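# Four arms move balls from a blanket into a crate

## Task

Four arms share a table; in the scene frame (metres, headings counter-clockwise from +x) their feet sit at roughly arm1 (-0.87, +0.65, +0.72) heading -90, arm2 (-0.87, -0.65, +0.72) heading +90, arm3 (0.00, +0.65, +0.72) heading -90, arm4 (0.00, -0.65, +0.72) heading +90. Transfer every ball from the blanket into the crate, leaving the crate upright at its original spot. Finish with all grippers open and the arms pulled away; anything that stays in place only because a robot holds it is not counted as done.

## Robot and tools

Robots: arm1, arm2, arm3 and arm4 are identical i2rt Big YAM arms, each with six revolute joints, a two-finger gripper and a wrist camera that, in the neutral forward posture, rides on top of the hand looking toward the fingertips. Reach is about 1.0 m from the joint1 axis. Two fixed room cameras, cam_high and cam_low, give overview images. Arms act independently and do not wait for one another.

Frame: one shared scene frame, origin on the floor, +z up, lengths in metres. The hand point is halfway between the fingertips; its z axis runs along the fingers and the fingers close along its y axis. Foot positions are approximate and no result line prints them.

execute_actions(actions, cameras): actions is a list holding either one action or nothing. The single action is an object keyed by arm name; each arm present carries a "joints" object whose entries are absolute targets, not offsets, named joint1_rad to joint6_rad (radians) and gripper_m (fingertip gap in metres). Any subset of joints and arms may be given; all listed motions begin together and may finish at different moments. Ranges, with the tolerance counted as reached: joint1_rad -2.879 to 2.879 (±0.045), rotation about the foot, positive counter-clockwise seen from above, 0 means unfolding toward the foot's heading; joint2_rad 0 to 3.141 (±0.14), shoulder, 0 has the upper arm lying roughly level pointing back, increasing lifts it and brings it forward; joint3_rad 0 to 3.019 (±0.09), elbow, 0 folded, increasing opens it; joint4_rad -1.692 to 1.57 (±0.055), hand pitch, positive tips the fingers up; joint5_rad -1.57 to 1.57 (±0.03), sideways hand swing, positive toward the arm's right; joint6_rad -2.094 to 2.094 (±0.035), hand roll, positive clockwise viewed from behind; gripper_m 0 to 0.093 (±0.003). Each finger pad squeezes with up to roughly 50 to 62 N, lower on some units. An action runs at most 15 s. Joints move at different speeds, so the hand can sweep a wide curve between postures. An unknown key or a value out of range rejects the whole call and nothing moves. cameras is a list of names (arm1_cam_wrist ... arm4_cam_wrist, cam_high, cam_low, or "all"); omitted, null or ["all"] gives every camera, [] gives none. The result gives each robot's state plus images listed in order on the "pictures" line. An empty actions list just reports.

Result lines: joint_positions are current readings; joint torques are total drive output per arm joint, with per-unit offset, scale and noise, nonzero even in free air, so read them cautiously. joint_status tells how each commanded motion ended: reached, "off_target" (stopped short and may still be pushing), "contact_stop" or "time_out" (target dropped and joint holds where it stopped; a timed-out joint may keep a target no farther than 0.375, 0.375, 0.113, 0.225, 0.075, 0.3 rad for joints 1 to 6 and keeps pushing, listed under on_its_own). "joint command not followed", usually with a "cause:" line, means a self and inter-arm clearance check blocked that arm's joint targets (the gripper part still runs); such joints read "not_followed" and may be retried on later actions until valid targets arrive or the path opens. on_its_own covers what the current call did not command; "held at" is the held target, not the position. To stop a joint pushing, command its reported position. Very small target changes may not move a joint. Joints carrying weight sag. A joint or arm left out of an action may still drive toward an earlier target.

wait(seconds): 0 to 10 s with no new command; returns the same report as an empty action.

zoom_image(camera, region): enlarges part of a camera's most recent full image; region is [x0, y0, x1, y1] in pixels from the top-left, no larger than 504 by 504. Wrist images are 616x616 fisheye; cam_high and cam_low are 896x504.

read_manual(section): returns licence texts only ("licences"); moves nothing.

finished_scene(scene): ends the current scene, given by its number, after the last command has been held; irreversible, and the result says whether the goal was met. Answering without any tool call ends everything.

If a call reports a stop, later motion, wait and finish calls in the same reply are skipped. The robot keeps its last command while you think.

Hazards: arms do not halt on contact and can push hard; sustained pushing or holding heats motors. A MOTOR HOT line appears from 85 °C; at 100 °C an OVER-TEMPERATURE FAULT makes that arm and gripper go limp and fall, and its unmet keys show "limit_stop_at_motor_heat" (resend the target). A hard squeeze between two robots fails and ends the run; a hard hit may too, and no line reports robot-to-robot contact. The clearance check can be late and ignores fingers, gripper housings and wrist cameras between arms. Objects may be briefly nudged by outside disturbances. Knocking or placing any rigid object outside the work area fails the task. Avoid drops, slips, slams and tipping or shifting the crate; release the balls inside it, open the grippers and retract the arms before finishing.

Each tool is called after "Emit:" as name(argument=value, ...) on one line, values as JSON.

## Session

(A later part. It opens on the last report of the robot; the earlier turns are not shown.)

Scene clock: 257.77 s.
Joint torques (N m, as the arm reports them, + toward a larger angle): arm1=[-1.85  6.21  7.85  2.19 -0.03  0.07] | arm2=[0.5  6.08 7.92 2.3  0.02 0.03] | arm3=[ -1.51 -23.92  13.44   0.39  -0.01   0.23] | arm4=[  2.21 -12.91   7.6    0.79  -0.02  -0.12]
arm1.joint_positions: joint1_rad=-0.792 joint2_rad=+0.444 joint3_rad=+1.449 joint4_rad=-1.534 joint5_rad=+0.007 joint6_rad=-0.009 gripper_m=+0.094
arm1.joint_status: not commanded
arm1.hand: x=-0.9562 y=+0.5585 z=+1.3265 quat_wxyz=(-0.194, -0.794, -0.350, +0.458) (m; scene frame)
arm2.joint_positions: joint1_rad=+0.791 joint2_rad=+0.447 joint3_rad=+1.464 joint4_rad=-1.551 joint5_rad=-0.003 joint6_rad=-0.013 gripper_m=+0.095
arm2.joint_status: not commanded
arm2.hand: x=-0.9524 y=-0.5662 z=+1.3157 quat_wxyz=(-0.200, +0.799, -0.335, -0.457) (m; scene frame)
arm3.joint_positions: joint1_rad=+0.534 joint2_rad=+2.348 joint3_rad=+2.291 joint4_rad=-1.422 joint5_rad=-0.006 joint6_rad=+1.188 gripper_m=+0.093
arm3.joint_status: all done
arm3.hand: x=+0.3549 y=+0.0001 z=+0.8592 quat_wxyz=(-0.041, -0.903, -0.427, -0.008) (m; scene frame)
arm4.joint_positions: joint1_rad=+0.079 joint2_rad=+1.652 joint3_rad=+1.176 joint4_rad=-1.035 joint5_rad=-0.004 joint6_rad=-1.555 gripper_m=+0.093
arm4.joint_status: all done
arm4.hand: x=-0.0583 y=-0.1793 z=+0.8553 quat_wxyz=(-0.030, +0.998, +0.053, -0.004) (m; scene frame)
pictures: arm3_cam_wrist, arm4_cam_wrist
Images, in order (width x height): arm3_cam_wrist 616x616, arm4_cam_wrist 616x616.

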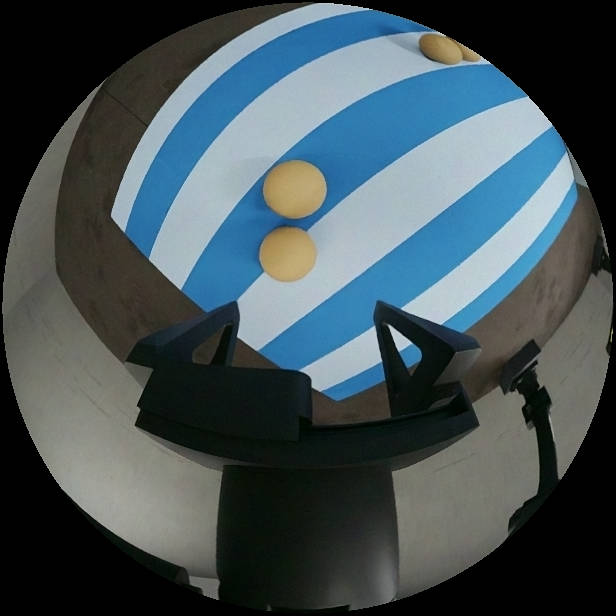

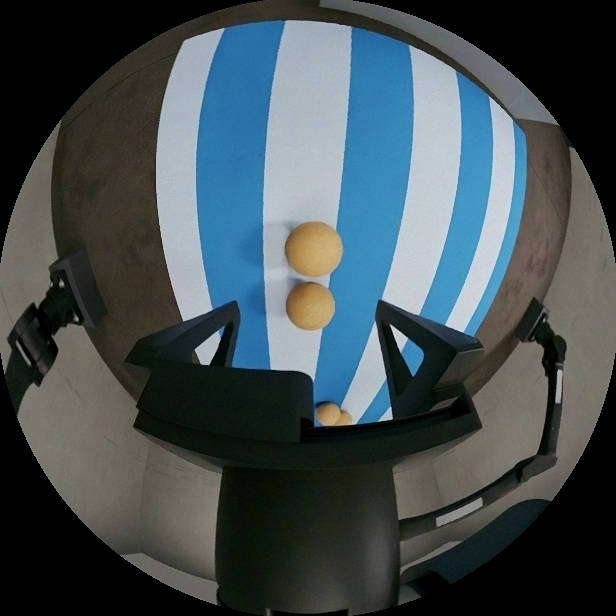

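Emit:
execute_actions(actions=[{"arm3":{"joints":{"joint1_rad":0.555,"joint2_rad":2.49,"joint4_rad":-1.25}},"arm4":{"joints":{"joint2_rad":1.86,"joint4_rad":-0.87}}}], cameras=["arm3_cam_wrist"])

Emit:
execute_actions(actions=[{"arm3":{"joints":{"gripper_m":0.045}},"arm4":{"joints":{"gripper_m":0.045}}}], cameras=[])

Emit:
execute_actions(actions=[{"arm3":{"joints":{"joint2_rad":1.5,"joint3_rad":2.2,"joint4_rad":-1.65}},"arm4":{"joints":{"joint1_rad":0.4,"joint2_rad":1.3,"joint3_rad":1.7,"joint4_rad":-1.6,"joint6_rad":-0.8}}}], cameras=[])

Emit:
execute_actions(actions=[{"arm3":{"joints":{"joint1_rad":-0.3,"joint6_rad":0.5}},"arm4":{"joints":{"joint1_rad":0.81,"joint6_rad":-0.3}}}], cameras=[])

Emit:
execute_actions(actions=[{"arm3":{"joints":{"joint1_rad":-0.82,"joint2_rad":2.25,"joint3_rad":2.54,"joint4_rad":-1.2,"joint6_rad":0}},"arm4":{"joints":{"joint2_rad":2.25,"joint3_rad":2.54,"joint4_rad":-1.2,"joint6_rad":0}}}], cameras=[])

Emit:
execute_actions(actions=[{"arm3":{"joints":{"gripper_m":0.093}},"arm4":{"joints":{"gripper_m":0.093}}}], cameras=[])

Emit:
execute_actions(actions=[{"arm3":{"joints":{"joint2_rad":1.4,"joint3_rad":1.8,"joint4_rad":-1.6}},"arm4":{"joints":{"joint2_rad":1.4,"joint3_rad":1.8,"joint4_rad":-1.6}}}], cameras=[])

Emit:
execute_actions(actions=[{"arm3":{"joints":{"joint1_rad":0.46}},"arm4":{"joints":{"joint1_rad":-0.058}}}], cameras=[])

Emit:
execute_actions(actions=[{"arm3":{"joints":{"joint2_rad":2.34,"joint3_rad":2.35,"joint4_rad":-1.33}},"arm4":{"joints":{"joint2_rad":1.64,"joint3_rad":1.185,"joint4_rad":-1.07}}}], cameras=[])

Emit:
execute_actions(actions=[{"arm3":{"joints":{"joint2_rad":2.495,"joint4_rad":-1.17}},"arm4":{"joints":{"joint2_rad":1.865,"joint4_rad":-0.855}}}], cameras=["arm3_cam_wrist","arm4_cam_wrist","cam_high"])

Scene clock: 280.70 s.
Joint torques (N m, as the arm reports them, + toward a larger angle): arm1=[-2.33  6.23  7.99  2.   -0.09  0.06] | arm2=[0.5  6.11 7.91 2.29 0.02 0.03] | arm3=[ -0.79 -26.36  11.91   0.73  -0.01   0.23] | arm4=[  2.09 -15.65   7.02   0.51  -0.01  -0.1 ]
arm1.joint_positions: joint1_rad=-0.792 joint2_rad=+0.444 joint3_rad=+1.449 joint4_rad=-1.534 joint5_rad=+0.007 joint6_rad=-0.009 gripper_m=+0.094
arm1.joint_status: not commanded
arm1.hand: x=-0.9562 y=+0.5585 z=+1.3265 quat_wxyz=(-0.194, -0.794, -0.350, +0.458) (m; scene frame)
arm2.joint_positions: joint1_rad=+0.791 joint2_rad=+0.447 joint3_rad=+1.464 joint4_rad=-1.551 joint5_rad=-0.003 joint6_rad=-0.013 gripper_m=+0.095
arm2.joint_status: not commanded
arm2.hand: x=-0.9524 y=-0.5662 z=+1.3157 quat_wxyz=(-0.200, +0.799, -0.335, -0.457) (m; scene frame)
arm3.joint_positions: joint1_rad=+0.543 joint2_rad=+2.511 joint3_rad=+2.308 joint4_rad=-1.260 joint5_rad=-0.006 joint6_rad=+1.188 gripper_m=+0.093
arm3.joint_status: all done
arm3.hand: x=+0.3750 y=-0.0202 z=+0.7498 quat_wxyz=(-0.048, -0.901, -0.431, -0.009) (m; scene frame)
arm4.joint_positions: joint1_rad=+0.079 joint2_rad=+1.883 joint3_rad=+1.169 joint4_rad=-0.883 joint5_rad=-0.004 joint6_rad=-1.555 gripper_m=+0.093
arm4.joint_status: all done
arm4.hand: x=-0.0596 y=-0.1685 z=+0.7473 quat_wxyz=(+0.013, +0.998, +0.053, -0.001) (m; scene frame)
pictures: arm3_cam_wrist
Images, in order (width x height): arm3_cam_wrist 616x616.

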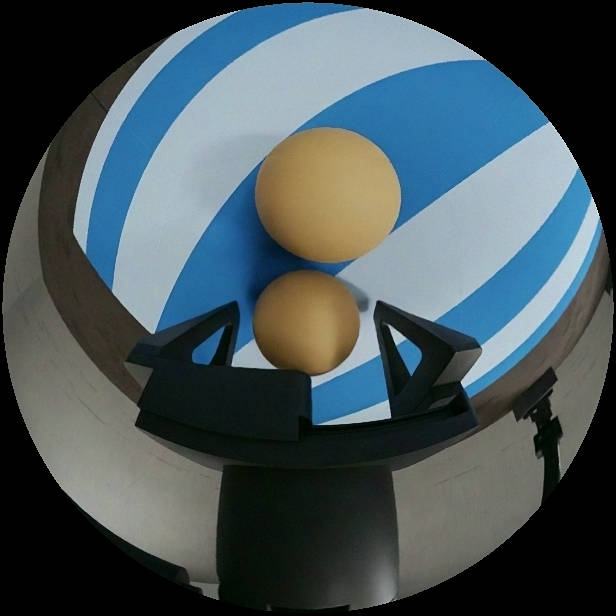

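Scene clock: 281.30 s.
Joint torques (N m, as the arm reports them, + toward a larger angle): arm1=[-2.    5.65  7.99  2.   -0.09  0.06] | arm2=[0.5  6.1  7.91 2.3  0.02 0.03] | arm3=[ -0.87 -26.26  11.89   0.73  -0.01   0.23] | arm4=[  2.02 -15.86   6.99   0.52  -0.01  -0.12]
arm1.joint_positions: joint1_rad=-0.792 joint2_rad=+0.444 joint3_rad=+1.449 joint4_rad=-1.534 joint5_rad=+0.007 joint6_rad=-0.009 gripper_m=+0.094
arm1.joint_status: not commanded
arm1.hand: x=-0.9562 y=+0.5585 z=+1.3265 quat_wxyz=(-0.194, -0.794, -0.350, +0.458) (m; scene frame)
arm2.joint_positions: joint1_rad=+0.791 joint2_rad=+0.447 joint3_rad=+1.464 joint4_rad=-1.551 joint5_rad=-0.003 joint6_rad=-0.013 gripper_m=+0.095
arm2.joint_status: not commanded
arm2.hand: x=-0.9524 y=-0.5662 z=+1.3157 quat_wxyz=(-0.200, +0.799, -0.335, -0.457) (m; scene frame)
arm3.joint_positions: joint1_rad=+0.543 joint2_rad=+2.511 joint3_rad=+2.308 joint4_rad=-1.260 joint5_rad=-0.006 joint6_rad=+1.188 gripper_m=+0.056
arm3.joint_status: gripper_m off_target (ended at +0.056, target +0.045)
arm3.hand: x=+0.3750 y=-0.0202 z=+0.7498 quat_wxyz=(-0.048, -0.901, -0.431, -0.009) (m; scene frame)
arm4.joint_positions: joint1_rad=+0.079 joint2_rad=+1.883 joint3_rad=+1.169 joint4_rad=-0.883 joint5_rad=-0.004 joint6_rad=-1.555 gripper_m=+0.058
arm4.joint_status: gripper_m off_target (ended at +0.058, target +0.045)
arm4.hand: x=-0.0596 y=-0.1685 z=+0.7473 quat_wxyz=(+0.013, +0.998, +0.053, -0.001) (m; scene frame)
pictures: none
No camera images: the call's "cameras" was empty. Leave "cameras" out to get every camera's image.

Scene clock: 283.37 s.
Joint torques (N m, as the arm reports them, + toward a larger angle): arm1=[-1.84  5.9   7.85  2.13 -0.06  0.05] | arm2=[0.48 6.09 7.91 2.29 0.02 0.03] | arm3=[ -0.85 -11.39   7.81   1.    -0.02   0.19] | arm4=[ 1.8  -9.38  9.1   0.35  0.12  0.3 ]
arm1.joint_positions: joint1_rad=-0.792 joint2_rad=+0.444 joint3_rad=+1.449 joint4_rad=-1.534 joint5_rad=+0.007 joint6_rad=-0.009 gripper_m=+0.094
arm1.joint_status: not commanded
arm1.hand: x=-0.9562 y=+0.5585 z=+1.3265 quat_wxyz=(-0.194, -0.794, -0.350, +0.458) (m; scene frame)
arm2.joint_positions: joint1_rad=+0.791 joint2_rad=+0.447 joint3_rad=+1.464 joint4_rad=-1.551 joint5_rad=-0.003 joint6_rad=-0.013 gripper_m=+0.095
arm2.joint_status: not commanded
arm2.hand: x=-0.9524 y=-0.5662 z=+1.3157 quat_wxyz=(-0.200, +0.799, -0.335, -0.457) (m; scene frame)
arm3.joint_positions: joint1_rad=+0.543 joint2_rad=+1.516 joint3_rad=+2.198 joint4_rad=-1.646 joint5_rad=-0.006 joint6_rad=+1.188 gripper_m=+0.056
arm3.joint_status: all done
arm3.hand: x=+0.2470 y=+0.2025 z=+1.3263 quat_wxyz=(-0.293, -0.862, -0.413, -0.024) (m; scene frame)
arm4.joint_positions: joint1_rad=+0.405 joint2_rad=+1.317 joint3_rad=+1.682 joint4_rad=-1.589 joint5_rad=-0.006 joint6_rad=-0.816 gripper_m=+0.058
arm4.joint_status: all done
arm4.hand: x=-0.1884 y=-0.2604 z=+1.1923 quat_wxyz=(-0.141, +0.973, -0.150, -0.100) (m; scene frame)
pictures: none
No camera images: the call's "cameras" was empty. Leave "cameras" out to get every camera's image.

Scene clock: 285.03 s.
Joint torques (N m, as the arm reports them, + toward a larger angle): arm1=[-2.18  6.16  7.97  2.09 -0.05  0.1 ] | arm2=[0.48 6.09 7.91 2.3  0.02 0.03] | arm3=[ -1.86 -11.34   7.88   1.04  -0.05  -0.02] | arm4=[ 1.83 -9.5   8.96  0.31  0.09  0.28]
arm1.joint_positions: joint1_rad=-0.792 joint2_rad=+0.444 joint3_rad=+1.449 joint4_rad=-1.534 joint5_rad=+0.007 joint6_rad=-0.009 gripper_m=+0.094
arm1.joint_status: not commanded
arm1.hand: x=-0.9562 y=+0.5585 z=+1.3265 quat_wxyz=(-0.194, -0.794, -0.350, +0.458) (m; scene frame)
arm2.joint_positions: joint1_rad=+0.791 joint2_rad=+0.447 joint3_rad=+1.464 joint4_rad=-1.551 joint5_rad=-0.003 joint6_rad=-0.013 gripper_m=+0.095
arm2.joint_status: not commanded
arm2.hand: x=-0.9524 y=-0.5662 z=+1.3157 quat_wxyz=(-0.200, +0.799, -0.335, -0.457) (m; scene frame)
arm3.joint_positions: joint1_rad=-0.298 joint2_rad=+1.516 joint3_rad=+2.198 joint4_rad=-1.646 joint5_rad=-0.006 joint6_rad=+0.514 gripper_m=+0.056
arm3.joint_status: all done
arm3.hand: x=-0.1645 y=+0.1656 z=+1.3259 quat_wxyz=(-0.226, -0.893, -0.340, +0.187) (m; scene frame)
arm4.joint_positions: joint1_rad=+0.815 joint2_rad=+1.317 joint3_rad=+1.682 joint4_rad=-1.589 joint5_rad=-0.004 joint6_rad=-0.317 gripper_m=+0.058
arm4.joint_status: all done
arm4.hand: x=-0.3280 y=-0.3675 z=+1.1922 quat_wxyz=(-0.084, +0.966, -0.193, -0.151) (m; scene frame)
pictures: none
No camera images: the call's "cameras" was empty. Leave "cameras" out to get every camera's image.

Scene clock: 287.00 s.
Joint torques (N m, as the arm reports them, + toward a larger angle): arm1=[-2.16  6.15  8.04  2.1  -0.05  0.1 ] | arm2=[0.5  6.08 7.9  2.29 0.02 0.03] | arm3=[ -1.49 -22.94  11.92   1.73  -0.09   0.  ] | arm4=[  1.83 -23.74  12.02   1.53   0.1    0.26]
arm1.joint_positions: joint1_rad=-0.792 joint2_rad=+0.444 joint3_rad=+1.449 joint4_rad=-1.534 joint5_rad=+0.007 joint6_rad=-0.009 gripper_m=+0.094
arm1.joint_status: not commanded
arm1.hand: x=-0.9562 y=+0.5585 z=+1.3265 quat_wxyz=(-0.194, -0.794, -0.350, +0.458) (m; scene frame)
arm2.joint_positions: joint1_rad=+0.791 joint2_rad=+0.447 joint3_rad=+1.464 joint4_rad=-1.551 joint5_rad=-0.003 joint6_rad=-0.013 gripper_m=+0.095
arm2.joint_status: not commanded
arm2.hand: x=-0.9524 y=-0.5662 z=+1.3157 quat_wxyz=(-0.200, +0.799, -0.335, -0.457) (m; scene frame)
arm3.joint_positions: joint1_rad=-0.823 joint2_rad=+2.250 joint3_rad=+2.507 joint4_rad=-1.213 joint5_rad=-0.005 joint6_rad=+0.014 gripper_m=+0.056
arm3.joint_status: all done
arm3.hand: x=-0.6222 y=+0.1071 z=+1.0528 quat_wxyz=(-0.105, -0.896, -0.329, +0.280) (m; scene frame)
arm4.joint_positions: joint1_rad=+0.815 joint2_rad=+2.273 joint3_rad=+2.485 joint4_rad=-1.215 joint5_rad=-0.004 joint6_rad=-0.016 gripper_m=+0.058
arm4.joint_status: all done
arm4.hand: x=-0.6237 y=-0.1118 z=+1.0223 quat_wxyz=(-0.099, +0.902, -0.327, -0.263) (m; scene frame)
pictures: none
No camera images: the call's "cameras" was empty. Leave "cameras" out to get every camera's image.

Scene clock: 287.60 s.
Joint torques (N m, as the arm reports them, + toward a larger angle): arm1=[-2.04  6.03  7.95  2.09 -0.08  0.03] | arm2=[0.52 6.08 7.91 2.29 0.02 0.03] | arm3=[ -1.45 -23.13  12.03   1.74  -0.09   0.  ] | arm4=[  1.92 -23.9   11.95   1.61   0.11   0.27]
arm1.joint_positions: joint1_rad=-0.792 joint2_rad=+0.444 joint3_rad=+1.449 joint4_rad=-1.534 joint5_rad=+0.007 joint6_rad=-0.009 gripper_m=+0.094
arm1.joint_status: not commanded
arm1.hand: x=-0.9562 y=+0.5585 z=+1.3265 quat_wxyz=(-0.194, -0.794, -0.350, +0.458) (m; scene frame)
arm2.joint_positions: joint1_rad=+0.791 joint2_rad=+0.447 joint3_rad=+1.464 joint4_rad=-1.551 joint5_rad=-0.003 joint6_rad=-0.013 gripper_m=+0.095
arm2.joint_status: not commanded
arm2.hand: x=-0.9524 y=-0.5662 z=+1.3157 quat_wxyz=(-0.200, +0.799, -0.335, -0.457) (m; scene frame)
arm3.joint_positions: joint1_rad=-0.823 joint2_rad=+2.250 joint3_rad=+2.507 joint4_rad=-1.213 joint5_rad=-0.005 joint6_rad=+0.013 gripper_m=+0.093
arm3.joint_status: all done
arm3.hand: x=-0.6222 y=+0.1071 z=+1.0528 quat_wxyz=(-0.105, -0.896, -0.329, +0.280) (m; scene frame)
arm4.joint_positions: joint1_rad=+0.815 joint2_rad=+2.273 joint3_rad=+2.485 joint4_rad=-1.215 joint5_rad=-0.004 joint6_rad=-0.016 gripper_m=+0.093
arm4.joint_status: all done
arm4.hand: x=-0.6237 y=-0.1118 z=+1.0223 quat_wxyz=(-0.098, +0.902, -0.327, -0.263) (m; scene frame)
pictures: none
No camera images: the call's "cameras" was empty. Leave "cameras" out to get every camera's image.

Scene clock: 289.50 s.
Joint torques (N m, as the arm reports them, + toward a larger angle): arm1=[-2.    6.37  7.96  2.04 -0.06  0.03] | arm2=[0.49 6.09 7.91 2.29 0.02 0.03] | arm3=[-1.57 -9.74  8.22  0.75 -0.09  0.  ] | arm4=[  1.65 -10.04   8.45   0.45   0.12   0.27]
arm1.joint_positions: joint1_rad=-0.792 joint2_rad=+0.444 joint3_rad=+1.449 joint4_rad=-1.534 joint5_rad=+0.007 joint6_rad=-0.009 gripper_m=+0.094
arm1.joint_status: not commanded
arm1.hand: x=-0.9562 y=+0.5585 z=+1.3265 quat_wxyz=(-0.194, -0.794, -0.350, +0.458) (m; scene frame)
arm2.joint_positions: joint1_rad=+0.791 joint2_rad=+0.447 joint3_rad=+1.464 joint4_rad=-1.551 joint5_rad=-0.003 joint6_rad=-0.013 gripper_m=+0.095
arm2.joint_status: not commanded
arm2.hand: x=-0.9524 y=-0.5662 z=+1.3157 quat_wxyz=(-0.200, +0.799, -0.335, -0.457) (m; scene frame)
arm3.joint_positions: joint1_rad=-0.823 joint2_rad=+1.405 joint3_rad=+1.806 joint4_rad=-1.597 joint5_rad=-0.005 joint6_rad=+0.013 gripper_m=+0.093
arm3.joint_status: all done
arm3.hand: x=-0.3535 y=+0.3382 z=+1.2120 quat_wxyz=(-0.063, -0.923, -0.339, +0.171) (m; scene frame)
arm4.joint_positions: joint1_rad=+0.815 joint2_rad=+1.405 joint3_rad=+1.791 joint4_rad=-1.591 joint5_rad=-0.004 joint6_rad=-0.016 gripper_m=+0.093
arm4.joint_status: all done
arm4.hand: x=-0.3546 y=-0.3446 z=+1.2022 quat_wxyz=(-0.063, +0.924, -0.335, -0.171) (m; scene frame)
pictures: none
No camera images: the call's "cameras" was empty. Leave "cameras" out to get every camera's image.

Scene clock: 291.13 s.
Joint torques (N m, as the arm reports them, + toward a larger angle): arm1=[-1.85  6.09  7.92  2.02 -0.06  0.05] | arm2=[0.5  6.12 7.9  2.3  0.02 0.03] | arm3=[-1.24 -9.69  8.23  0.74 -0.09  0.02] | arm4=[ 2.01 -9.89  8.38  0.44  0.11  0.23]
arm1.joint_positions: joint1_rad=-0.792 joint2_rad=+0.444 joint3_rad=+1.449 joint4_rad=-1.534 joint5_rad=+0.007 joint6_rad=-0.009 gripper_m=+0.094
arm1.joint_status: not commanded
arm1.hand: x=-0.9562 y=+0.5585 z=+1.3265 quat_wxyz=(-0.194, -0.794, -0.350, +0.458) (m; scene frame)
arm2.joint_positions: joint1_rad=+0.791 joint2_rad=+0.447 joint3_rad=+1.464 joint4_rad=-1.551 joint5_rad=-0.003 joint6_rad=-0.013 gripper_m=+0.095
arm2.joint_status: not commanded
arm2.hand: x=-0.9524 y=-0.5662 z=+1.3157 quat_wxyz=(-0.200, +0.799, -0.335, -0.457) (m; scene frame)
arm3.joint_positions: joint1_rad=+0.459 joint2_rad=+1.407 joint3_rad=+1.806 joint4_rad=-1.597 joint5_rad=-0.006 joint6_rad=+0.012 gripper_m=+0.093
arm3.joint_status: all done
arm3.hand: x=+0.1936 y=+0.2184 z=+1.2098 quat_wxyz=(-0.155, -0.538, -0.823, +0.093) (m; scene frame)
arm4.joint_positions: joint1_rad=-0.058 joint2_rad=+1.405 joint3_rad=+1.791 joint4_rad=-1.591 joint5_rad=-0.004 joint6_rad=-0.014 gripper_m=+0.093
arm4.joint_status: all done
arm4.hand: x=+0.0066 y=-0.1823 z=+1.2024 quat_wxyz=(-0.129, +0.695, -0.695, -0.128) (m; scene frame)
pictures: none
No camera images: the call's "cameras" was empty. Leave "cameras" out to get every camera's image.

Scene clock: 293.17 s.
Joint torques (N m, as the arm reports them, + toward a larger angle): arm1=[-1.95  6.22  7.95  2.02 -0.06  0.03] | arm2=[0.49 6.09 7.91 2.3  0.02 0.03] | arm3=[ -1.49 -24.18  13.6    0.63  -0.09   0.01] | arm4=[  2.2  -13.35   7.67   0.69   0.13   0.26]
arm1.joint_positions: joint1_rad=-0.792 joint2_rad=+0.444 joint3_rad=+1.449 joint4_rad=-1.534 joint5_rad=+0.007 joint6_rad=-0.009 gripper_m=+0.094
arm1.joint_status: not commanded
arm1.hand: x=-0.9562 y=+0.5585 z=+1.3265 quat_wxyz=(-0.194, -0.794, -0.350, +0.458) (m; scene frame)
arm2.joint_positions: joint1_rad=+0.791 joint2_rad=+0.447 joint3_rad=+1.464 joint4_rad=-1.551 joint5_rad=-0.003 joint6_rad=-0.013 gripper_m=+0.095
arm2.joint_status: not commanded
arm2.hand: x=-0.9524 y=-0.5662 z=+1.3157 quat_wxyz=(-0.200, +0.799, -0.335, -0.457) (m; scene frame)
arm3.joint_positions: joint1_rad=+0.459 joint2_rad=+2.347 joint3_rad=+2.292 joint4_rad=-1.333 joint5_rad=-0.006 joint6_rad=+0.012 gripper_m=+0.093
arm3.joint_status: all done
arm3.hand: x=+0.3145 y=-0.0447 z=+0.8629 quat_wxyz=(-0.076, -0.545, -0.834, +0.042) (m; scene frame)
arm4.joint_positions: joint1_rad=-0.058 joint2_rad=+1.652 joint3_rad=+1.176 joint4_rad=-1.085 joint5_rad=-0.004 joint6_rad=-0.014 gripper_m=+0.093
arm4.joint_status: all done
arm4.hand: x=+0.0066 y=-0.1882 z=+0.8549 quat_wxyz=(-0.002, +0.707, -0.707, -0.005) (m; scene frame)
pictures: none
No camera images: the call's "cameras" was empty. Leave "cameras" out to get every camera's image.

Scene clock: 294.30 s.
Joint torques (N m, as the arm reports them, + toward a larger angle): arm1=[-2.04  6.27  7.96  2.05 -0.05  0.05] | arm2=[0.52 6.11 7.91 2.29 0.02 0.03] | arm3=[ -1.7  -26.31  11.95   0.95  -0.11   0.02] | arm4=[  1.99 -15.65   7.05   0.68   0.12   0.26]
arm1.joint_positions: joint1_rad=-0.792 joint2_rad=+0.444 joint3_rad=+1.449 joint4_rad=-1.534 joint5_rad=+0.007 joint6_rad=-0.009 gripper_m=+0.094
arm1.joint_status: not commanded
arm1.hand: x=-0.9562 y=+0.5585 z=+1.3265 quat_wxyz=(-0.194, -0.794, -0.350, +0.458) (m; scene frame)
arm2.joint_positions: joint1_rad=+0.791 joint2_rad=+0.447 joint3_rad=+1.464 joint4_rad=-1.551 joint5_rad=-0.003 joint6_rad=-0.013 gripper_m=+0.095
arm2.joint_status: not commanded
arm2.hand: x=-0.9524 y=-0.5662 z=+1.3157 quat_wxyz=(-0.200, +0.799, -0.335, -0.457) (m; scene frame)
arm3.joint_positions: joint1_rad=+0.459 joint2_rad=+2.516 joint3_rad=+2.309 joint4_rad=-1.180 joint5_rad=-0.005 joint6_rad=+0.011 gripper_m=+0.093
arm3.joint_status: all done
arm3.hand: x=+0.3249 y=-0.0668 z=+0.7494 quat_wxyz=(-0.076, -0.545, -0.834, +0.043) (m; scene frame)
arm4.joint_positions: joint1_rad=-0.058 joint2_rad=+1.889 joint3_rad=+1.170 joint4_rad=-0.870 joint5_rad=-0.004 joint6_rad=-0.014 gripper_m=+0.093
arm4.joint_status: all done
arm4.hand: x=+0.0070 y=-0.1619 z=+0.7451 quat_wxyz=(+0.007, +0.707, -0.707, +0.004) (m; scene frame)
pictures: arm3_cam_wrist, arm4_cam_wrist, cam_high
Images, in order (width x height): arm3_cam_wrist 616x616, arm4_cam_wrist 616x616, cam_high 896x504.

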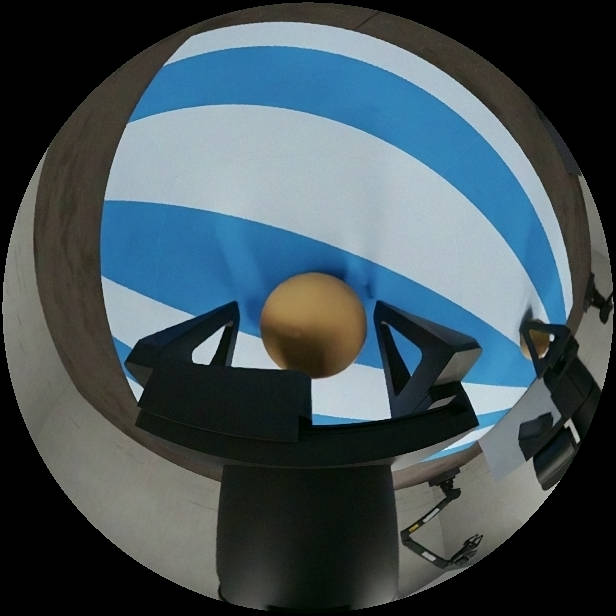

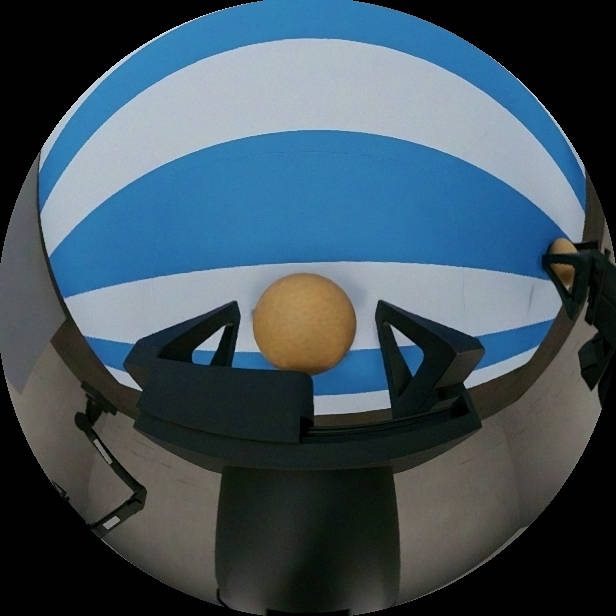

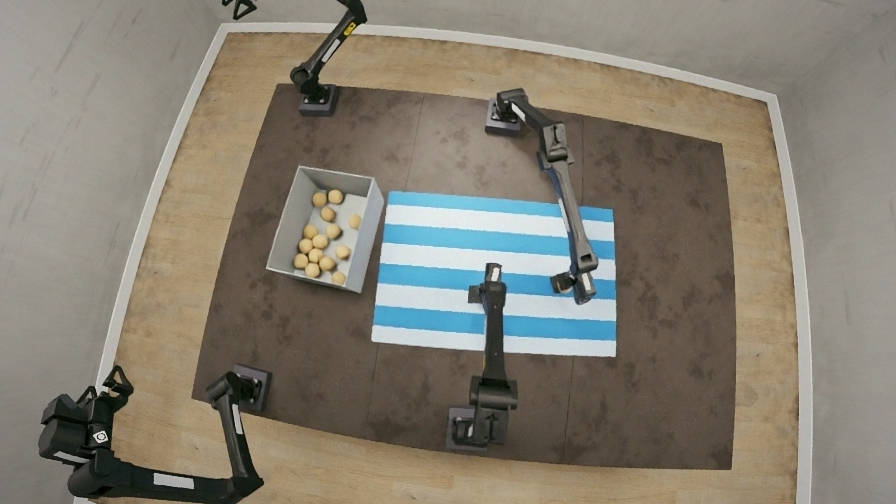

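Emit:
execute_actions(actions=[{"arm3":{"joints":{"gripper_m":0.045}},"arm4":{"joints":{"gripper_m":0.045}}}], cameras=[])

Emit:
execute_actions(actions=[{"arm3":{"joints":{"joint1_rad":0.2,"joint2_rad":1.4,"joint3_rad":2.0,"joint4_rad":-1.65}},"arm4":{"joints":{"joint1_rad":0.7,"joint2_rad":1.3,"joint3_rad":1.7,"joint4_rad":-1.6}}}], cameras=[])

Emit:
execute_actions(actions=[{"arm3":{"joints":{"joint1_rad":-0.82,"joint2_rad":2.25,"joint3_rad":2.54,"joint4_rad":-1.2}},"arm4":{"joints":{"joint1_rad":0.81,"joint2_rad":2.25,"joint3_rad":2.54,"joint4_rad":-1.2}}}], cameras=[])

Emit:
execute_actions(actions=[{"arm3":{"joints":{"gripper_m":0.093}},"arm4":{"joints":{"gripper_m":0.093}}}], cameras=[])

Emit:
execute_actions(actions=[{"arm3":{"joints":{"joint2_rad":1.4,"joint3_rad":1.8,"joint4_rad":-1.2}},"arm4":{"joints":{"joint2_rad":1.4,"joint3_rad":1.8,"joint4_rad":-1.2}}}], cameras=[])

Emit:
execute_actions(actions=[{"arm3":{"joints":{"joint1_rad":-0.75,"joint2_rad":1.3,"joint3_rad":0.8,"joint4_rad":-0.4}},"arm4":{"joints":{"joint1_rad":0.55,"joint3_rad":1.19,"joint4_rad":-0.4,"gripper_m":0}}}], cameras=[])

Emit:
execute_actions(actions=[{"arm3":{"joints":{"joint2_rad":1.7,"joint4_rad":0.33}},"arm4":{"joints":{"joint2_rad":1.92,"joint4_rad":0.18}}}], cameras=["arm3_cam_wrist","cam_high"])

Emit:
execute_actions(actions=[{"arm3":{"joints":{"joint2_rad":1.93,"joint3_rad":1.17,"joint4_rad":0.18}},"arm4":{"joints":{"joint1_rad":0.72}}}], cameras=["arm3_cam_wrist","cam_high"])

Scene clock: 310.77 s.
Joint torques (N m, as the arm reports them, + toward a larger angle): arm1=[-2.42  6.03  8.03  2.03 -0.07  0.04] | arm2=[0.5  6.09 7.9  2.29 0.02 0.03] | arm3=[ -1.37 -26.46  12.02   0.95  -0.11   0.02] | arm4=[  2.11 -16.24   7.     0.75   0.1    0.26]
arm1.joint_positions: joint1_rad=-0.792 joint2_rad=+0.444 joint3_rad=+1.449 joint4_rad=-1.534 joint5_rad=+0.007 joint6_rad=-0.009 gripper_m=+0.094
arm1.joint_status: not commanded
arm1.hand: x=-0.9562 y=+0.5585 z=+1.3265 quat_wxyz=(-0.194, -0.794, -0.350, +0.458) (m; scene frame)
arm2.joint_positions: joint1_rad=+0.791 joint2_rad=+0.447 joint3_rad=+1.464 joint4_rad=-1.551 joint5_rad=-0.003 joint6_rad=-0.013 gripper_m=+0.095
arm2.joint_status: not commanded
arm2.hand: x=-0.9524 y=-0.5662 z=+1.3157 quat_wxyz=(-0.200, +0.799, -0.335, -0.457) (m; scene frame)
arm3.joint_positions: joint1_rad=+0.459 joint2_rad=+2.516 joint3_rad=+2.309 joint4_rad=-1.180 joint5_rad=-0.005 joint6_rad=+0.011 gripper_m=+0.056
arm3.joint_status: gripper_m off_target (ended at +0.056, target +0.045)
arm3.hand: x=+0.3249 y=-0.0668 z=+0.7494 quat_wxyz=(-0.076, -0.545, -0.834, +0.043) (m; scene frame)
arm4.joint_positions: joint1_rad=-0.058 joint2_rad=+1.889 joint3_rad=+1.170 joint4_rad=-0.870 joint5_rad=-0.004 joint6_rad=-0.014 gripper_m=+0.058
arm4.joint_status: gripper_m off_target (ended at +0.058, target +0.045)
arm4.hand: x=+0.0071 y=-0.1619 z=+0.7451 quat_wxyz=(+0.007, +0.707, -0.707, +0.004) (m; scene frame)
pictures: none
No camera images: the call's "cameras" was empty. Leave "cameras" out to get every camera's image.

Scene clock: 312.73 s.
Joint torques (N m, as the arm reports them, + toward a larger angle): arm1=[-2.3   5.83  8.03  2.13 -0.07  0.04] | arm2=[0.52 6.11 7.91 2.29 0.02 0.03] | arm3=[ -2.29 -10.27   8.18   0.94  -0.1    0.02] | arm4=[ 3.17 -9.32  8.84  0.36  0.26  0.26]
arm1.joint_positions: joint1_rad=-0.792 joint2_rad=+0.444 joint3_rad=+1.449 joint4_rad=-1.534 joint5_rad=+0.007 joint6_rad=-0.009 gripper_m=+0.094
arm1.joint_status: not commanded
arm1.hand: x=-0.9562 y=+0.5585 z=+1.3265 quat_wxyz=(-0.194, -0.794, -0.350, +0.458) (m; scene frame)
arm2.joint_positions: joint1_rad=+0.791 joint2_rad=+0.447 joint3_rad=+1.464 joint4_rad=-1.551 joint5_rad=-0.003 joint6_rad=-0.013 gripper_m=+0.095
arm2.joint_status: not commanded
arm2.hand: x=-0.9524 y=-0.5662 z=+1.3157 quat_wxyz=(-0.200, +0.799, -0.335, -0.457) (m; scene frame)
arm3.joint_positions: joint1_rad=+0.208 joint2_rad=+1.414 joint3_rad=+1.998 joint4_rad=-1.647 joint5_rad=-0.005 joint6_rad=+0.011 gripper_m=+0.056
arm3.joint_status: all done
arm3.hand: x=+0.0816 y=+0.1832 z=+1.2857 quat_wxyz=(-0.191, -0.627, -0.739, +0.154) (m; scene frame)
arm4.joint_positions: joint1_rad=+0.688 joint2_rad=+1.318 joint3_rad=+1.684 joint4_rad=-1.589 joint5_rad=-0.008 joint6_rad=-0.014 gripper_m=+0.058
arm4.joint_status: all done
arm4.hand: x=-0.2902 y=-0.3286 z=+1.1926 quat_wxyz=(-0.069, +0.902, -0.394, -0.159) (m; scene frame)
pictures: none
No camera images: the call's "cameras" was empty. Leave "cameras" out to get every camera's image.

Scene clock: 314.80 s.
Joint torques (N m, as the arm reports them, + toward a larger angle): arm1=[-2.18  5.84  7.93  2.09 -0.04  0.06] | arm2=[0.5  6.1  7.91 2.29 0.02 0.03] | arm3=[ -2.44 -23.54  14.02   1.41  -0.13   0.02] | arm4=[  1.6  -23.74  11.9    1.65   0.16   0.25]
arm1.joint_positions: joint1_rad=-0.792 joint2_rad=+0.444 joint3_rad=+1.449 joint4_rad=-1.534 joint5_rad=+0.007 joint6_rad=-0.009 gripper_m=+0.094
arm1.joint_status: not commanded
arm1.hand: x=-0.9562 y=+0.5585 z=+1.3265 quat_wxyz=(-0.194, -0.794, -0.350, +0.458) (m; scene frame)
arm2.joint_positions: joint1_rad=+0.791 joint2_rad=+0.447 joint3_rad=+1.464 joint4_rad=-1.551 joint5_rad=-0.003 joint6_rad=-0.013 gripper_m=+0.095
arm2.joint_status: not commanded
arm2.hand: x=-0.9524 y=-0.5662 z=+1.3157 quat_wxyz=(-0.200, +0.799, -0.335, -0.457) (m; scene frame)
arm3.joint_positions: joint1_rad=-0.809 joint2_rad=+2.253 joint3_rad=+2.483 joint4_rad=-1.205 joint5_rad=-0.004 joint6_rad=+0.011 gripper_m=+0.056
arm3.joint_status: all done
arm3.hand: x=-0.6145 y=+0.0993 z=+1.0385 quat_wxyz=(-0.103, -0.896, -0.337, +0.271) (m; scene frame)
arm4.joint_positions: joint1_rad=+0.815 joint2_rad=+2.273 joint3_rad=+2.485 joint4_rad=-1.215 joint5_rad=-0.006 joint6_rad=-0.014 gripper_m=+0.058
arm4.joint_status: all done
arm4.hand: x=-0.6239 y=-0.1119 z=+1.0220 quat_wxyz=(-0.097, +0.902, -0.328, -0.263) (m; scene frame)
pictures: none
No camera images: the call's "cameras" was empty. Leave "cameras" out to get every camera's image.

Scene clock: 315.40 s.
Joint torques (N m, as the arm reports them, + toward a larger angle): arm1=[-2.11  6.14  7.91  1.99 -0.06  0.05] | arm2=[0.46 6.09 7.91 2.3  0.02 0.03] | arm3=[ -2.71 -23.09  13.97   1.38  -0.12   0.03] | arm4=[  1.86 -24.06  11.84   1.53   0.16   0.24]
arm1.joint_positions: joint1_rad=-0.792 joint2_rad=+0.444 joint3_rad=+1.449 joint4_rad=-1.534 joint5_rad=+0.007 joint6_rad=-0.009 gripper_m=+0.094
arm1.joint_status: not commanded
arm1.hand: x=-0.9562 y=+0.5585 z=+1.3265 quat_wxyz=(-0.194, -0.794, -0.350, +0.458) (m; scene frame)
arm2.joint_positions: joint1_rad=+0.791 joint2_rad=+0.447 joint3_rad=+1.464 joint4_rad=-1.551 joint5_rad=-0.003 joint6_rad=-0.013 gripper_m=+0.095
arm2.joint_status: not commanded
arm2.hand: x=-0.9524 y=-0.5662 z=+1.3157 quat_wxyz=(-0.200, +0.799, -0.335, -0.457) (m; scene frame)
arm3.joint_positions: joint1_rad=-0.809 joint2_rad=+2.253 joint3_rad=+2.483 joint4_rad=-1.205 joint5_rad=-0.004 joint6_rad=+0.011 gripper_m=+0.093
arm3.joint_status: all done
arm3.hand: x=-0.6145 y=+0.0993 z=+1.0385 quat_wxyz=(-0.103, -0.896, -0.337, +0.271) (m; scene frame)
arm4.joint_positions: joint1_rad=+0.815 joint2_rad=+2.273 joint3_rad=+2.485 joint4_rad=-1.215 joint5_rad=-0.006 joint6_rad=-0.014 gripper_m=+0.093
arm4.joint_status: all done
arm4.hand: x=-0.6239 y=-0.1119 z=+1.0220 quat_wxyz=(-0.097, +0.902, -0.328, -0.263) (m; scene frame)
pictures: none
No camera images: the call's "cameras" was empty. Leave "cameras" out to get every camera's image.

Scene clock: 317.27 s.
Joint torques (N m, as the arm reports them, + toward a larger angle): arm1=[-2.22  6.    7.98  2.11 -0.05  0.05] | arm2=[0.49 6.09 7.91 2.3  0.02 0.03] | arm3=[ -2.55 -10.79   8.69   1.51  -0.12   0.02] | arm4=[  1.88 -10.86   8.93   1.72   0.18   0.24]
arm1.joint_positions: joint1_rad=-0.792 joint2_rad=+0.444 joint3_rad=+1.449 joint4_rad=-1.534 joint5_rad=+0.007 joint6_rad=-0.009 gripper_m=+0.094
arm1.joint_status: not commanded
arm1.hand: x=-0.9562 y=+0.5585 z=+1.3265 quat_wxyz=(-0.194, -0.794, -0.350, +0.458) (m; scene frame)
arm2.joint_positions: joint1_rad=+0.791 joint2_rad=+0.447 joint3_rad=+1.464 joint4_rad=-1.551 joint5_rad=-0.003 joint6_rad=-0.013 gripper_m=+0.095
arm2.joint_status: not commanded
arm2.hand: x=-0.9524 y=-0.5662 z=+1.3157 quat_wxyz=(-0.200, +0.799, -0.335, -0.457) (m; scene frame)
arm3.joint_positions: joint1_rad=-0.809 joint2_rad=+1.406 joint3_rad=+1.805 joint4_rad=-1.203 joint5_rad=-0.004 joint6_rad=+0.011 gripper_m=+0.093
arm3.joint_status: all done
arm3.hand: x=-0.4101 y=+0.2789 z=+1.2623 quat_wxyz=(-0.132, -0.869, -0.328, +0.346) (m; scene frame)
arm4.joint_positions: joint1_rad=+0.815 joint2_rad=+1.407 joint3_rad=+1.789 joint4_rad=-1.210 joint5_rad=-0.006 joint6_rad=-0.014 gripper_m=+0.093
arm4.joint_status: all done
arm4.hand: x=-0.4151 y=-0.2927 z=+1.2490 quat_wxyz=(-0.127, +0.876, -0.318, -0.340) (m; scene frame)
pictures: none
No camera images: the call's "cameras" was empty. Leave "cameras" out to get every camera's image.

Scene clock: 318.97 s.
Joint torques (N m, as the arm reports them, + toward a larger angle): arm1=[-2.43  6.45  8.05  2.07 -0.07  0.07] | arm2=[0.48 6.08 7.9  2.3  0.02 0.03] | arm3=[-1.53 -8.85  8.07  1.86 -0.13  0.02] | arm4=[  3.09 -11.22   9.35   2.29   0.1    0.25]
arm1.joint_positions: joint1_rad=-0.792 joint2_rad=+0.444 joint3_rad=+1.449 joint4_rad=-1.534 joint5_rad=+0.007 joint6_rad=-0.009 gripper_m=+0.094
arm1.joint_status: not commanded
arm1.hand: x=-0.9562 y=+0.5585 z=+1.3265 quat_wxyz=(-0.194, -0.794, -0.350, +0.458) (m; scene frame)
arm2.joint_positions: joint1_rad=+0.791 joint2_rad=+0.447 joint3_rad=+1.464 joint4_rad=-1.551 joint5_rad=-0.003 joint6_rad=-0.013 gripper_m=+0.095
arm2.joint_status: not commanded
arm2.hand: x=-0.9524 y=-0.5662 z=+1.3157 quat_wxyz=(-0.200, +0.799, -0.335, -0.457) (m; scene frame)
arm3.joint_positions: joint1_rad=-0.754 joint2_rad=+1.315 joint3_rad=+0.805 joint4_rad=-0.415 joint5_rad=-0.004 joint6_rad=+0.011 gripper_m=+0.093
arm3.joint_status: all done
arm3.hand: x=-0.3353 y=+0.3145 z=+0.9079 quat_wxyz=(-0.120, -0.879, -0.359, +0.290) (m; scene frame)
arm4.joint_positions: joint1_rad=+0.541 joint2_rad=+1.408 joint3_rad=+1.178 joint4_rad=-0.424 joint5_rad=-0.004 joint6_rad=-0.014 gripper_m=+0.001
arm4.joint_status: all done
arm4.hand: x=-0.3281 y=-0.1544 z=+1.0517 quat_wxyz=(-0.211, +0.793, -0.418, -0.389) (m; scene frame)
pictures: none
No camera images: the call's "cameras" was empty. Leave "cameras" out to get every camera's image.

Scene clock: 320.40 s.
Joint torques (N m, as the arm reports them, + toward a larger angle): arm1=[-2.26  6.51  7.82  1.94 -0.06  0.06] | arm2=[0.49 6.09 7.91 2.3  0.02 0.03] | arm3=[ -1.55 -12.96   6.4    2.26  -0.13   0.02] | arm4=[  2.76 -17.28   8.14   2.27   0.1    0.24]
arm1.joint_positions: joint1_rad=-0.792 joint2_rad=+0.444 joint3_rad=+1.449 joint4_rad=-1.534 joint5_rad=+0.007 joint6_rad=-0.009 gripper_m=+0.094
arm1.joint_status: not commanded
arm1.hand: x=-0.9562 y=+0.5585 z=+1.3265 quat_wxyz=(-0.194, -0.794, -0.350, +0.458) (m; scene frame)
arm2.joint_positions: joint1_rad=+0.791 joint2_rad=+0.447 joint3_rad=+1.464 joint4_rad=-1.551 joint5_rad=-0.003 joint6_rad=-0.013 gripper_m=+0.095
arm2.joint_status: not commanded
arm2.hand: x=-0.9524 y=-0.5662 z=+1.3157 quat_wxyz=(-0.200, +0.799, -0.335, -0.457) (m; scene frame)
arm3.joint_positions: joint1_rad=-0.754 joint2_rad=+1.714 joint3_rad=+0.802 joint4_rad=+0.313 joint5_rad=-0.004 joint6_rad=+0.011 gripper_m=+0.093
arm3.joint_status: all done
arm3.hand: x=-0.4109 y=+0.2401 z=+0.8304 quat_wxyz=(-0.178, -0.820, -0.336, +0.428) (m; scene frame)
arm4.joint_positions: joint1_rad=+0.541 joint2_rad=+1.941 joint3_rad=+1.168 joint4_rad=+0.157 joint5_rad=-0.004 joint6_rad=-0.014 gripper_m=+0.001
arm4.joint_status: all done
arm4.hand: x=-0.3841 y=-0.0693 z=+0.8231 quat_wxyz=(-0.219, +0.786, -0.414, -0.404) (m; scene frame)
pictures: arm3_cam_wrist, cam_high
Images, in order (width x height): arm3_cam_wrist 616x616, cam_high 896x504.

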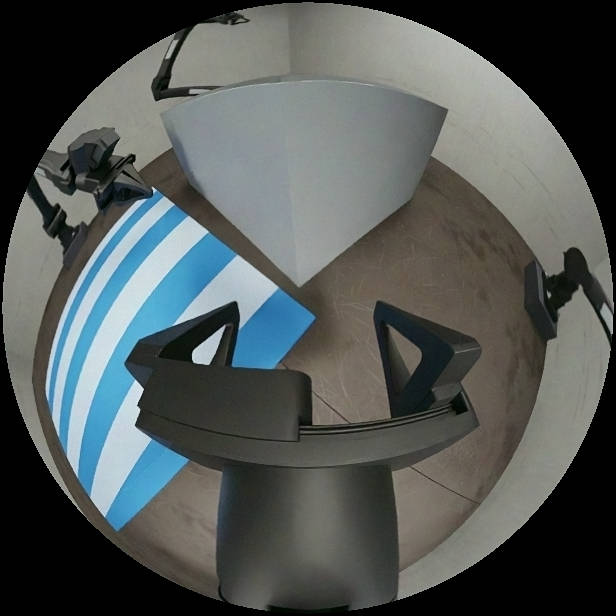

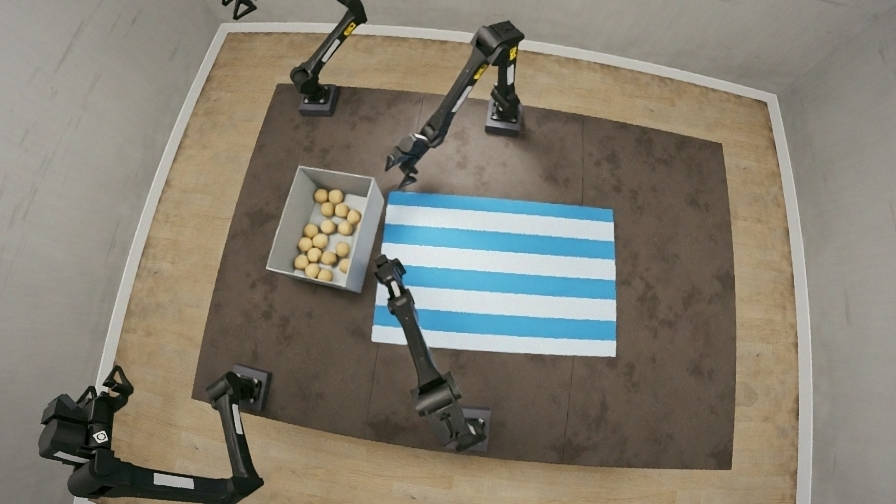

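Scene clock: 321.47 s.
Joint torques (N m, as the arm reports them, + toward a larger angle): arm1=[-2.27  6.15  7.88  2.05 -0.05  0.07] | arm2=[0.5  6.07 7.91 2.29 0.02 0.03] | arm3=[ -1.63 -17.    10.63   1.43  -0.02   0.04] | arm4=[  1.71 -17.37   8.32   2.25   0.01   0.24]
arm1.joint_positions: joint1_rad=-0.792 joint2_rad=+0.444 joint3_rad=+1.449 joint4_rad=-1.534 joint5_rad=+0.007 joint6_rad=-0.009 gripper_m=+0.094
arm1.joint_status: not commanded
arm1.hand: x=-0.9562 y=+0.5585 z=+1.3265 quat_wxyz=(-0.194, -0.794, -0.350, +0.458) (m; scene frame)
arm2.joint_positions: joint1_rad=+0.791 joint2_rad=+0.447 joint3_rad=+1.464 joint4_rad=-1.551 joint5_rad=-0.003 joint6_rad=-0.013 gripper_m=+0.095
arm2.joint_status: not commanded
arm2.hand: x=-0.9524 y=-0.5662 z=+1.3157 quat_wxyz=(-0.200, +0.799, -0.335, -0.457) (m; scene frame)
arm3.joint_positions: joint1_rad=-0.754 joint2_rad=+1.943 joint3_rad=+1.126 joint4_rad=+0.183 joint5_rad=-0.007 joint6_rad=+0.010 gripper_m=+0.093
arm3.joint_status: all done
arm3.hand: x=-0.4831 y=+0.1677 z=+0.8092 quat_wxyz=(-0.173, -0.827, -0.340, +0.413) (m; scene frame)
arm4.joint_positions: joint1_rad=+0.729 joint2_rad=+1.941 joint3_rad=+1.168 joint4_rad=+0.157 joint5_rad=-0.002 joint6_rad=-0.013 gripper_m=+0.001
arm4.joint_status: all done
arm4.hand: x=-0.4860 y=-0.1514 z=+0.8232 quat_wxyz=(-0.181, +0.821, -0.339, -0.423) (m; scene frame)
pictures: arm3_cam_wrist, cam_high
Images, in order (width x height): arm3_cam_wrist 616x616, cam_high 896x504.

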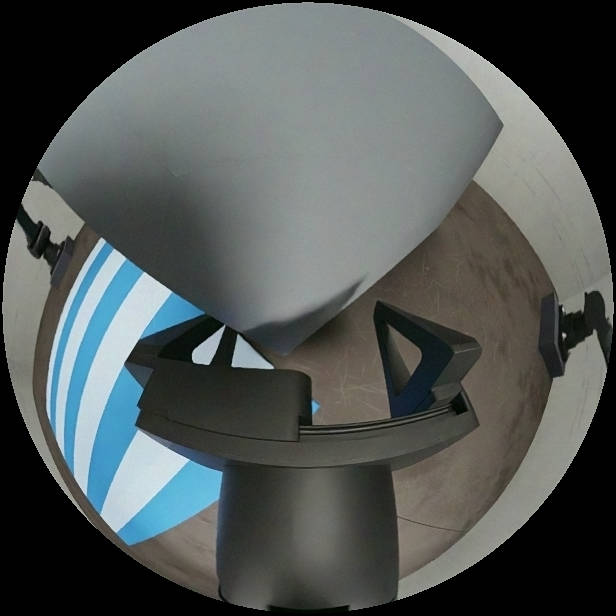

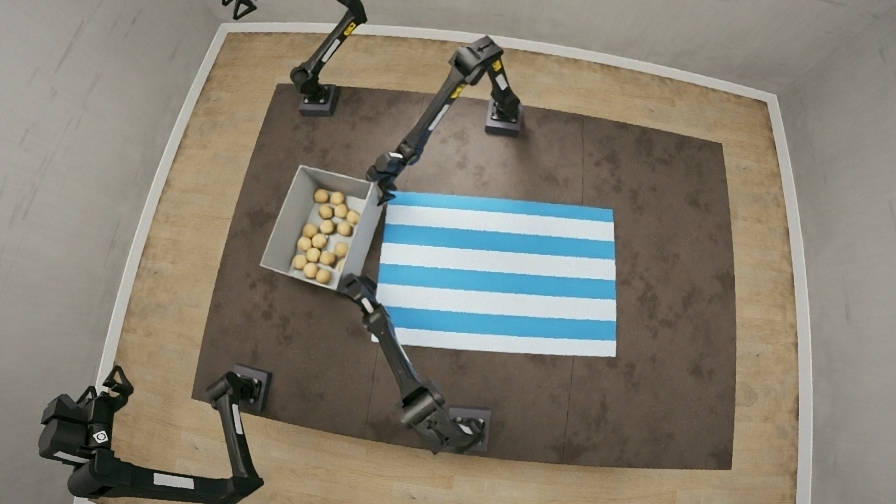

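Target top corners: (290,170), (360,185), (328,292), (251,270).

Emit:
execute_actions(actions=[{"arm3":{"joints":{"joint1_rad":-0.78,"joint2_rad":2.0,"joint3_rad":1.33,"joint4_rad":0.13}},"arm4":{"joints":{"joint1_rad":0.78}}}], cameras=["cam_high"])

Scene clock: 325.57 s.
Joint torques (N m, as the arm reports them, + toward a larger angle): arm1=[-1.9   5.96  7.9   2.06 -0.06  0.06] | arm2=[0.51 6.09 7.9  2.29 0.02 0.03] | arm3=[ -2.96 -17.85  13.44   1.73   0.11   0.04] | arm4=[  1.77 -17.25   8.26   2.33   0.     0.23]
arm1.joint_positions: joint1_rad=-0.792 joint2_rad=+0.444 joint3_rad=+1.449 joint4_rad=-1.534 joint5_rad=+0.007 joint6_rad=-0.009 gripper_m=+0.094
arm1.joint_status: not commanded
arm1.hand: x=-0.9562 y=+0.5585 z=+1.3265 quat_wxyz=(-0.194, -0.794, -0.350, +0.458) (m; scene frame)
arm2.joint_positions: joint1_rad=+0.791 joint2_rad=+0.447 joint3_rad=+1.464 joint4_rad=-1.551 joint5_rad=-0.003 joint6_rad=-0.013 gripper_m=+0.095
arm2.joint_status: not commanded
arm2.hand: x=-0.9524 y=-0.5662 z=+1.3157 quat_wxyz=(-0.200, +0.799, -0.335, -0.457) (m; scene frame)
arm3.joint_positions: joint1_rad=-0.763 joint2_rad=+2.007 joint3_rad=+1.256 joint4_rad=+0.128 joint5_rad=-0.011 joint6_rad=+0.010 gripper_m=+0.093
arm3.joint_status: all done
arm3.hand: x=-0.5159 y=+0.1438 z=+0.8155 quat_wxyz=(-0.174, -0.826, -0.336, +0.418) (m; scene frame)
arm4.joint_positions: joint1_rad=+0.781 joint2_rad=+1.941 joint3_rad=+1.168 joint4_rad=+0.157 joint5_rad=-0.002 joint6_rad=-0.013 gripper_m=+0.001
arm4.joint_status: all done
arm4.hand: x=-0.5112 y=-0.1773 z=+0.8232 quat_wxyz=(-0.170, +0.829, -0.318, -0.427) (m; scene frame)
pictures: cam_high
Images, in order (width x height): cam_high 896x504.

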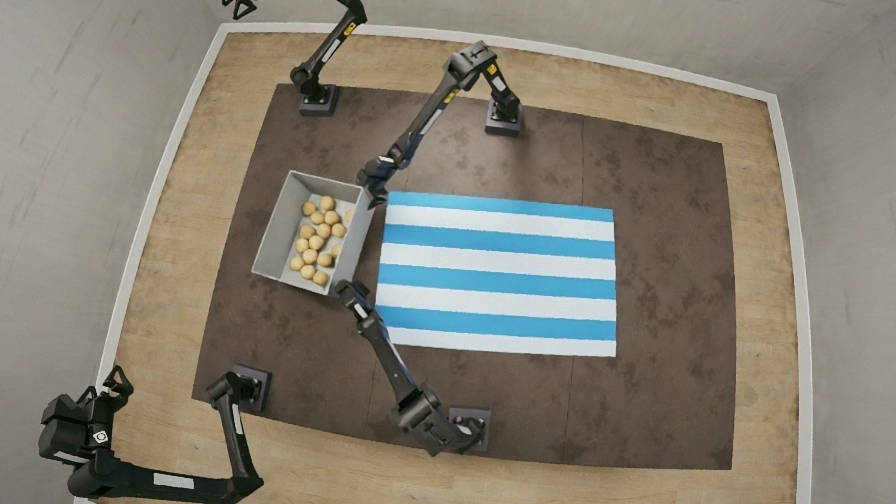

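Emit:
execute_actions(actions=[{"arm3":{"joints":{"joint2_rad":1.55,"joint3_rad":0.75,"joint4_rad":0.3}},"arm4":{"joints":{"joint1_rad":0.2}}}], cameras=["cam_high"])

Emit:
finished_scene(scene=1)

Scene clock: 331.70 s.
Joint torques (N m, as the arm reports them, + toward a larger angle): arm1=[-2.37  6.16  7.96  2.05 -0.03  0.05] | arm2=[0.49 6.09 7.91 2.29 0.02 0.03] | arm3=[ -2.73 -10.28   7.32   1.89   0.04   0.05] | arm4=[  2.16 -17.63   8.28   2.26   0.03   0.25]
arm1.joint_positions: joint1_rad=-0.792 joint2_rad=+0.444 joint3_rad=+1.449 joint4_rad=-1.534 joint5_rad=+0.007 joint6_rad=-0.009 gripper_m=+0.094
arm1.joint_status: not commanded
arm1.hand: x=-0.9562 y=+0.5585 z=+1.3265 quat_wxyz=(-0.194, -0.794, -0.350, +0.458) (m; scene frame)
arm2.joint_positions: joint1_rad=+0.791 joint2_rad=+0.447 joint3_rad=+1.464 joint4_rad=-1.551 joint5_rad=-0.003 joint6_rad=-0.013 gripper_m=+0.095
arm2.joint_status: not commanded
arm2.hand: x=-0.9524 y=-0.5662 z=+1.3157 quat_wxyz=(-0.200, +0.799, -0.335, -0.457) (m; scene frame)
arm3.joint_positions: joint1_rad=-0.766 joint2_rad=+1.552 joint3_rad=+0.750 joint4_rad=+0.294 joint5_rad=-0.009 joint6_rad=+0.008 gripper_m=+0.093
arm3.joint_status: all done
arm3.hand: x=-0.4032 y=+0.2558 z=+0.8915 quat_wxyz=(-0.191, -0.801, -0.326, +0.465) (m; scene frame)
arm4.joint_positions: joint1_rad=+0.200 joint2_rad=+1.941 joint3_rad=+1.168 joint4_rad=+0.157 joint5_rad=-0.003 joint6_rad=-0.013 gripper_m=+0.001
arm4.joint_status: all done
arm4.hand: x=-0.1674 y=+0.0258 z=+0.8235 quat_wxyz=(-0.285, +0.703, -0.542, -0.361) (m; scene frame)
pictures: cam_high
Images, in order (width x height): cam_high 896x504.

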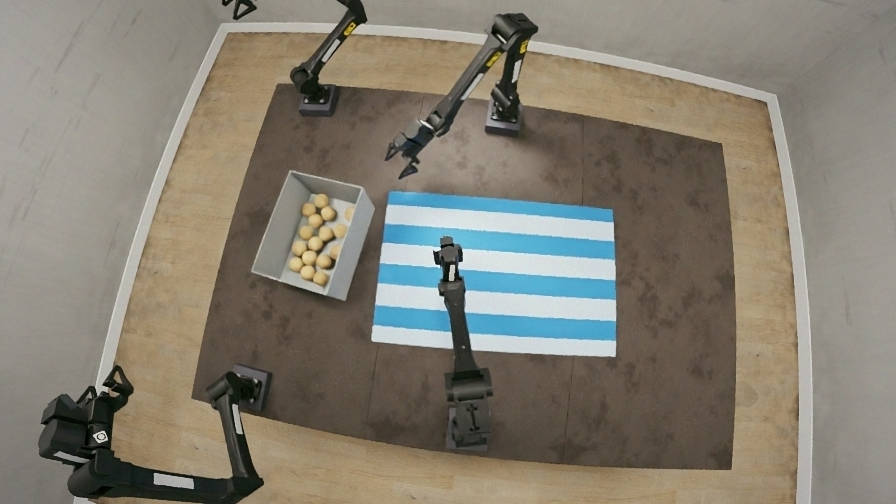

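The scene is finished: the task was done.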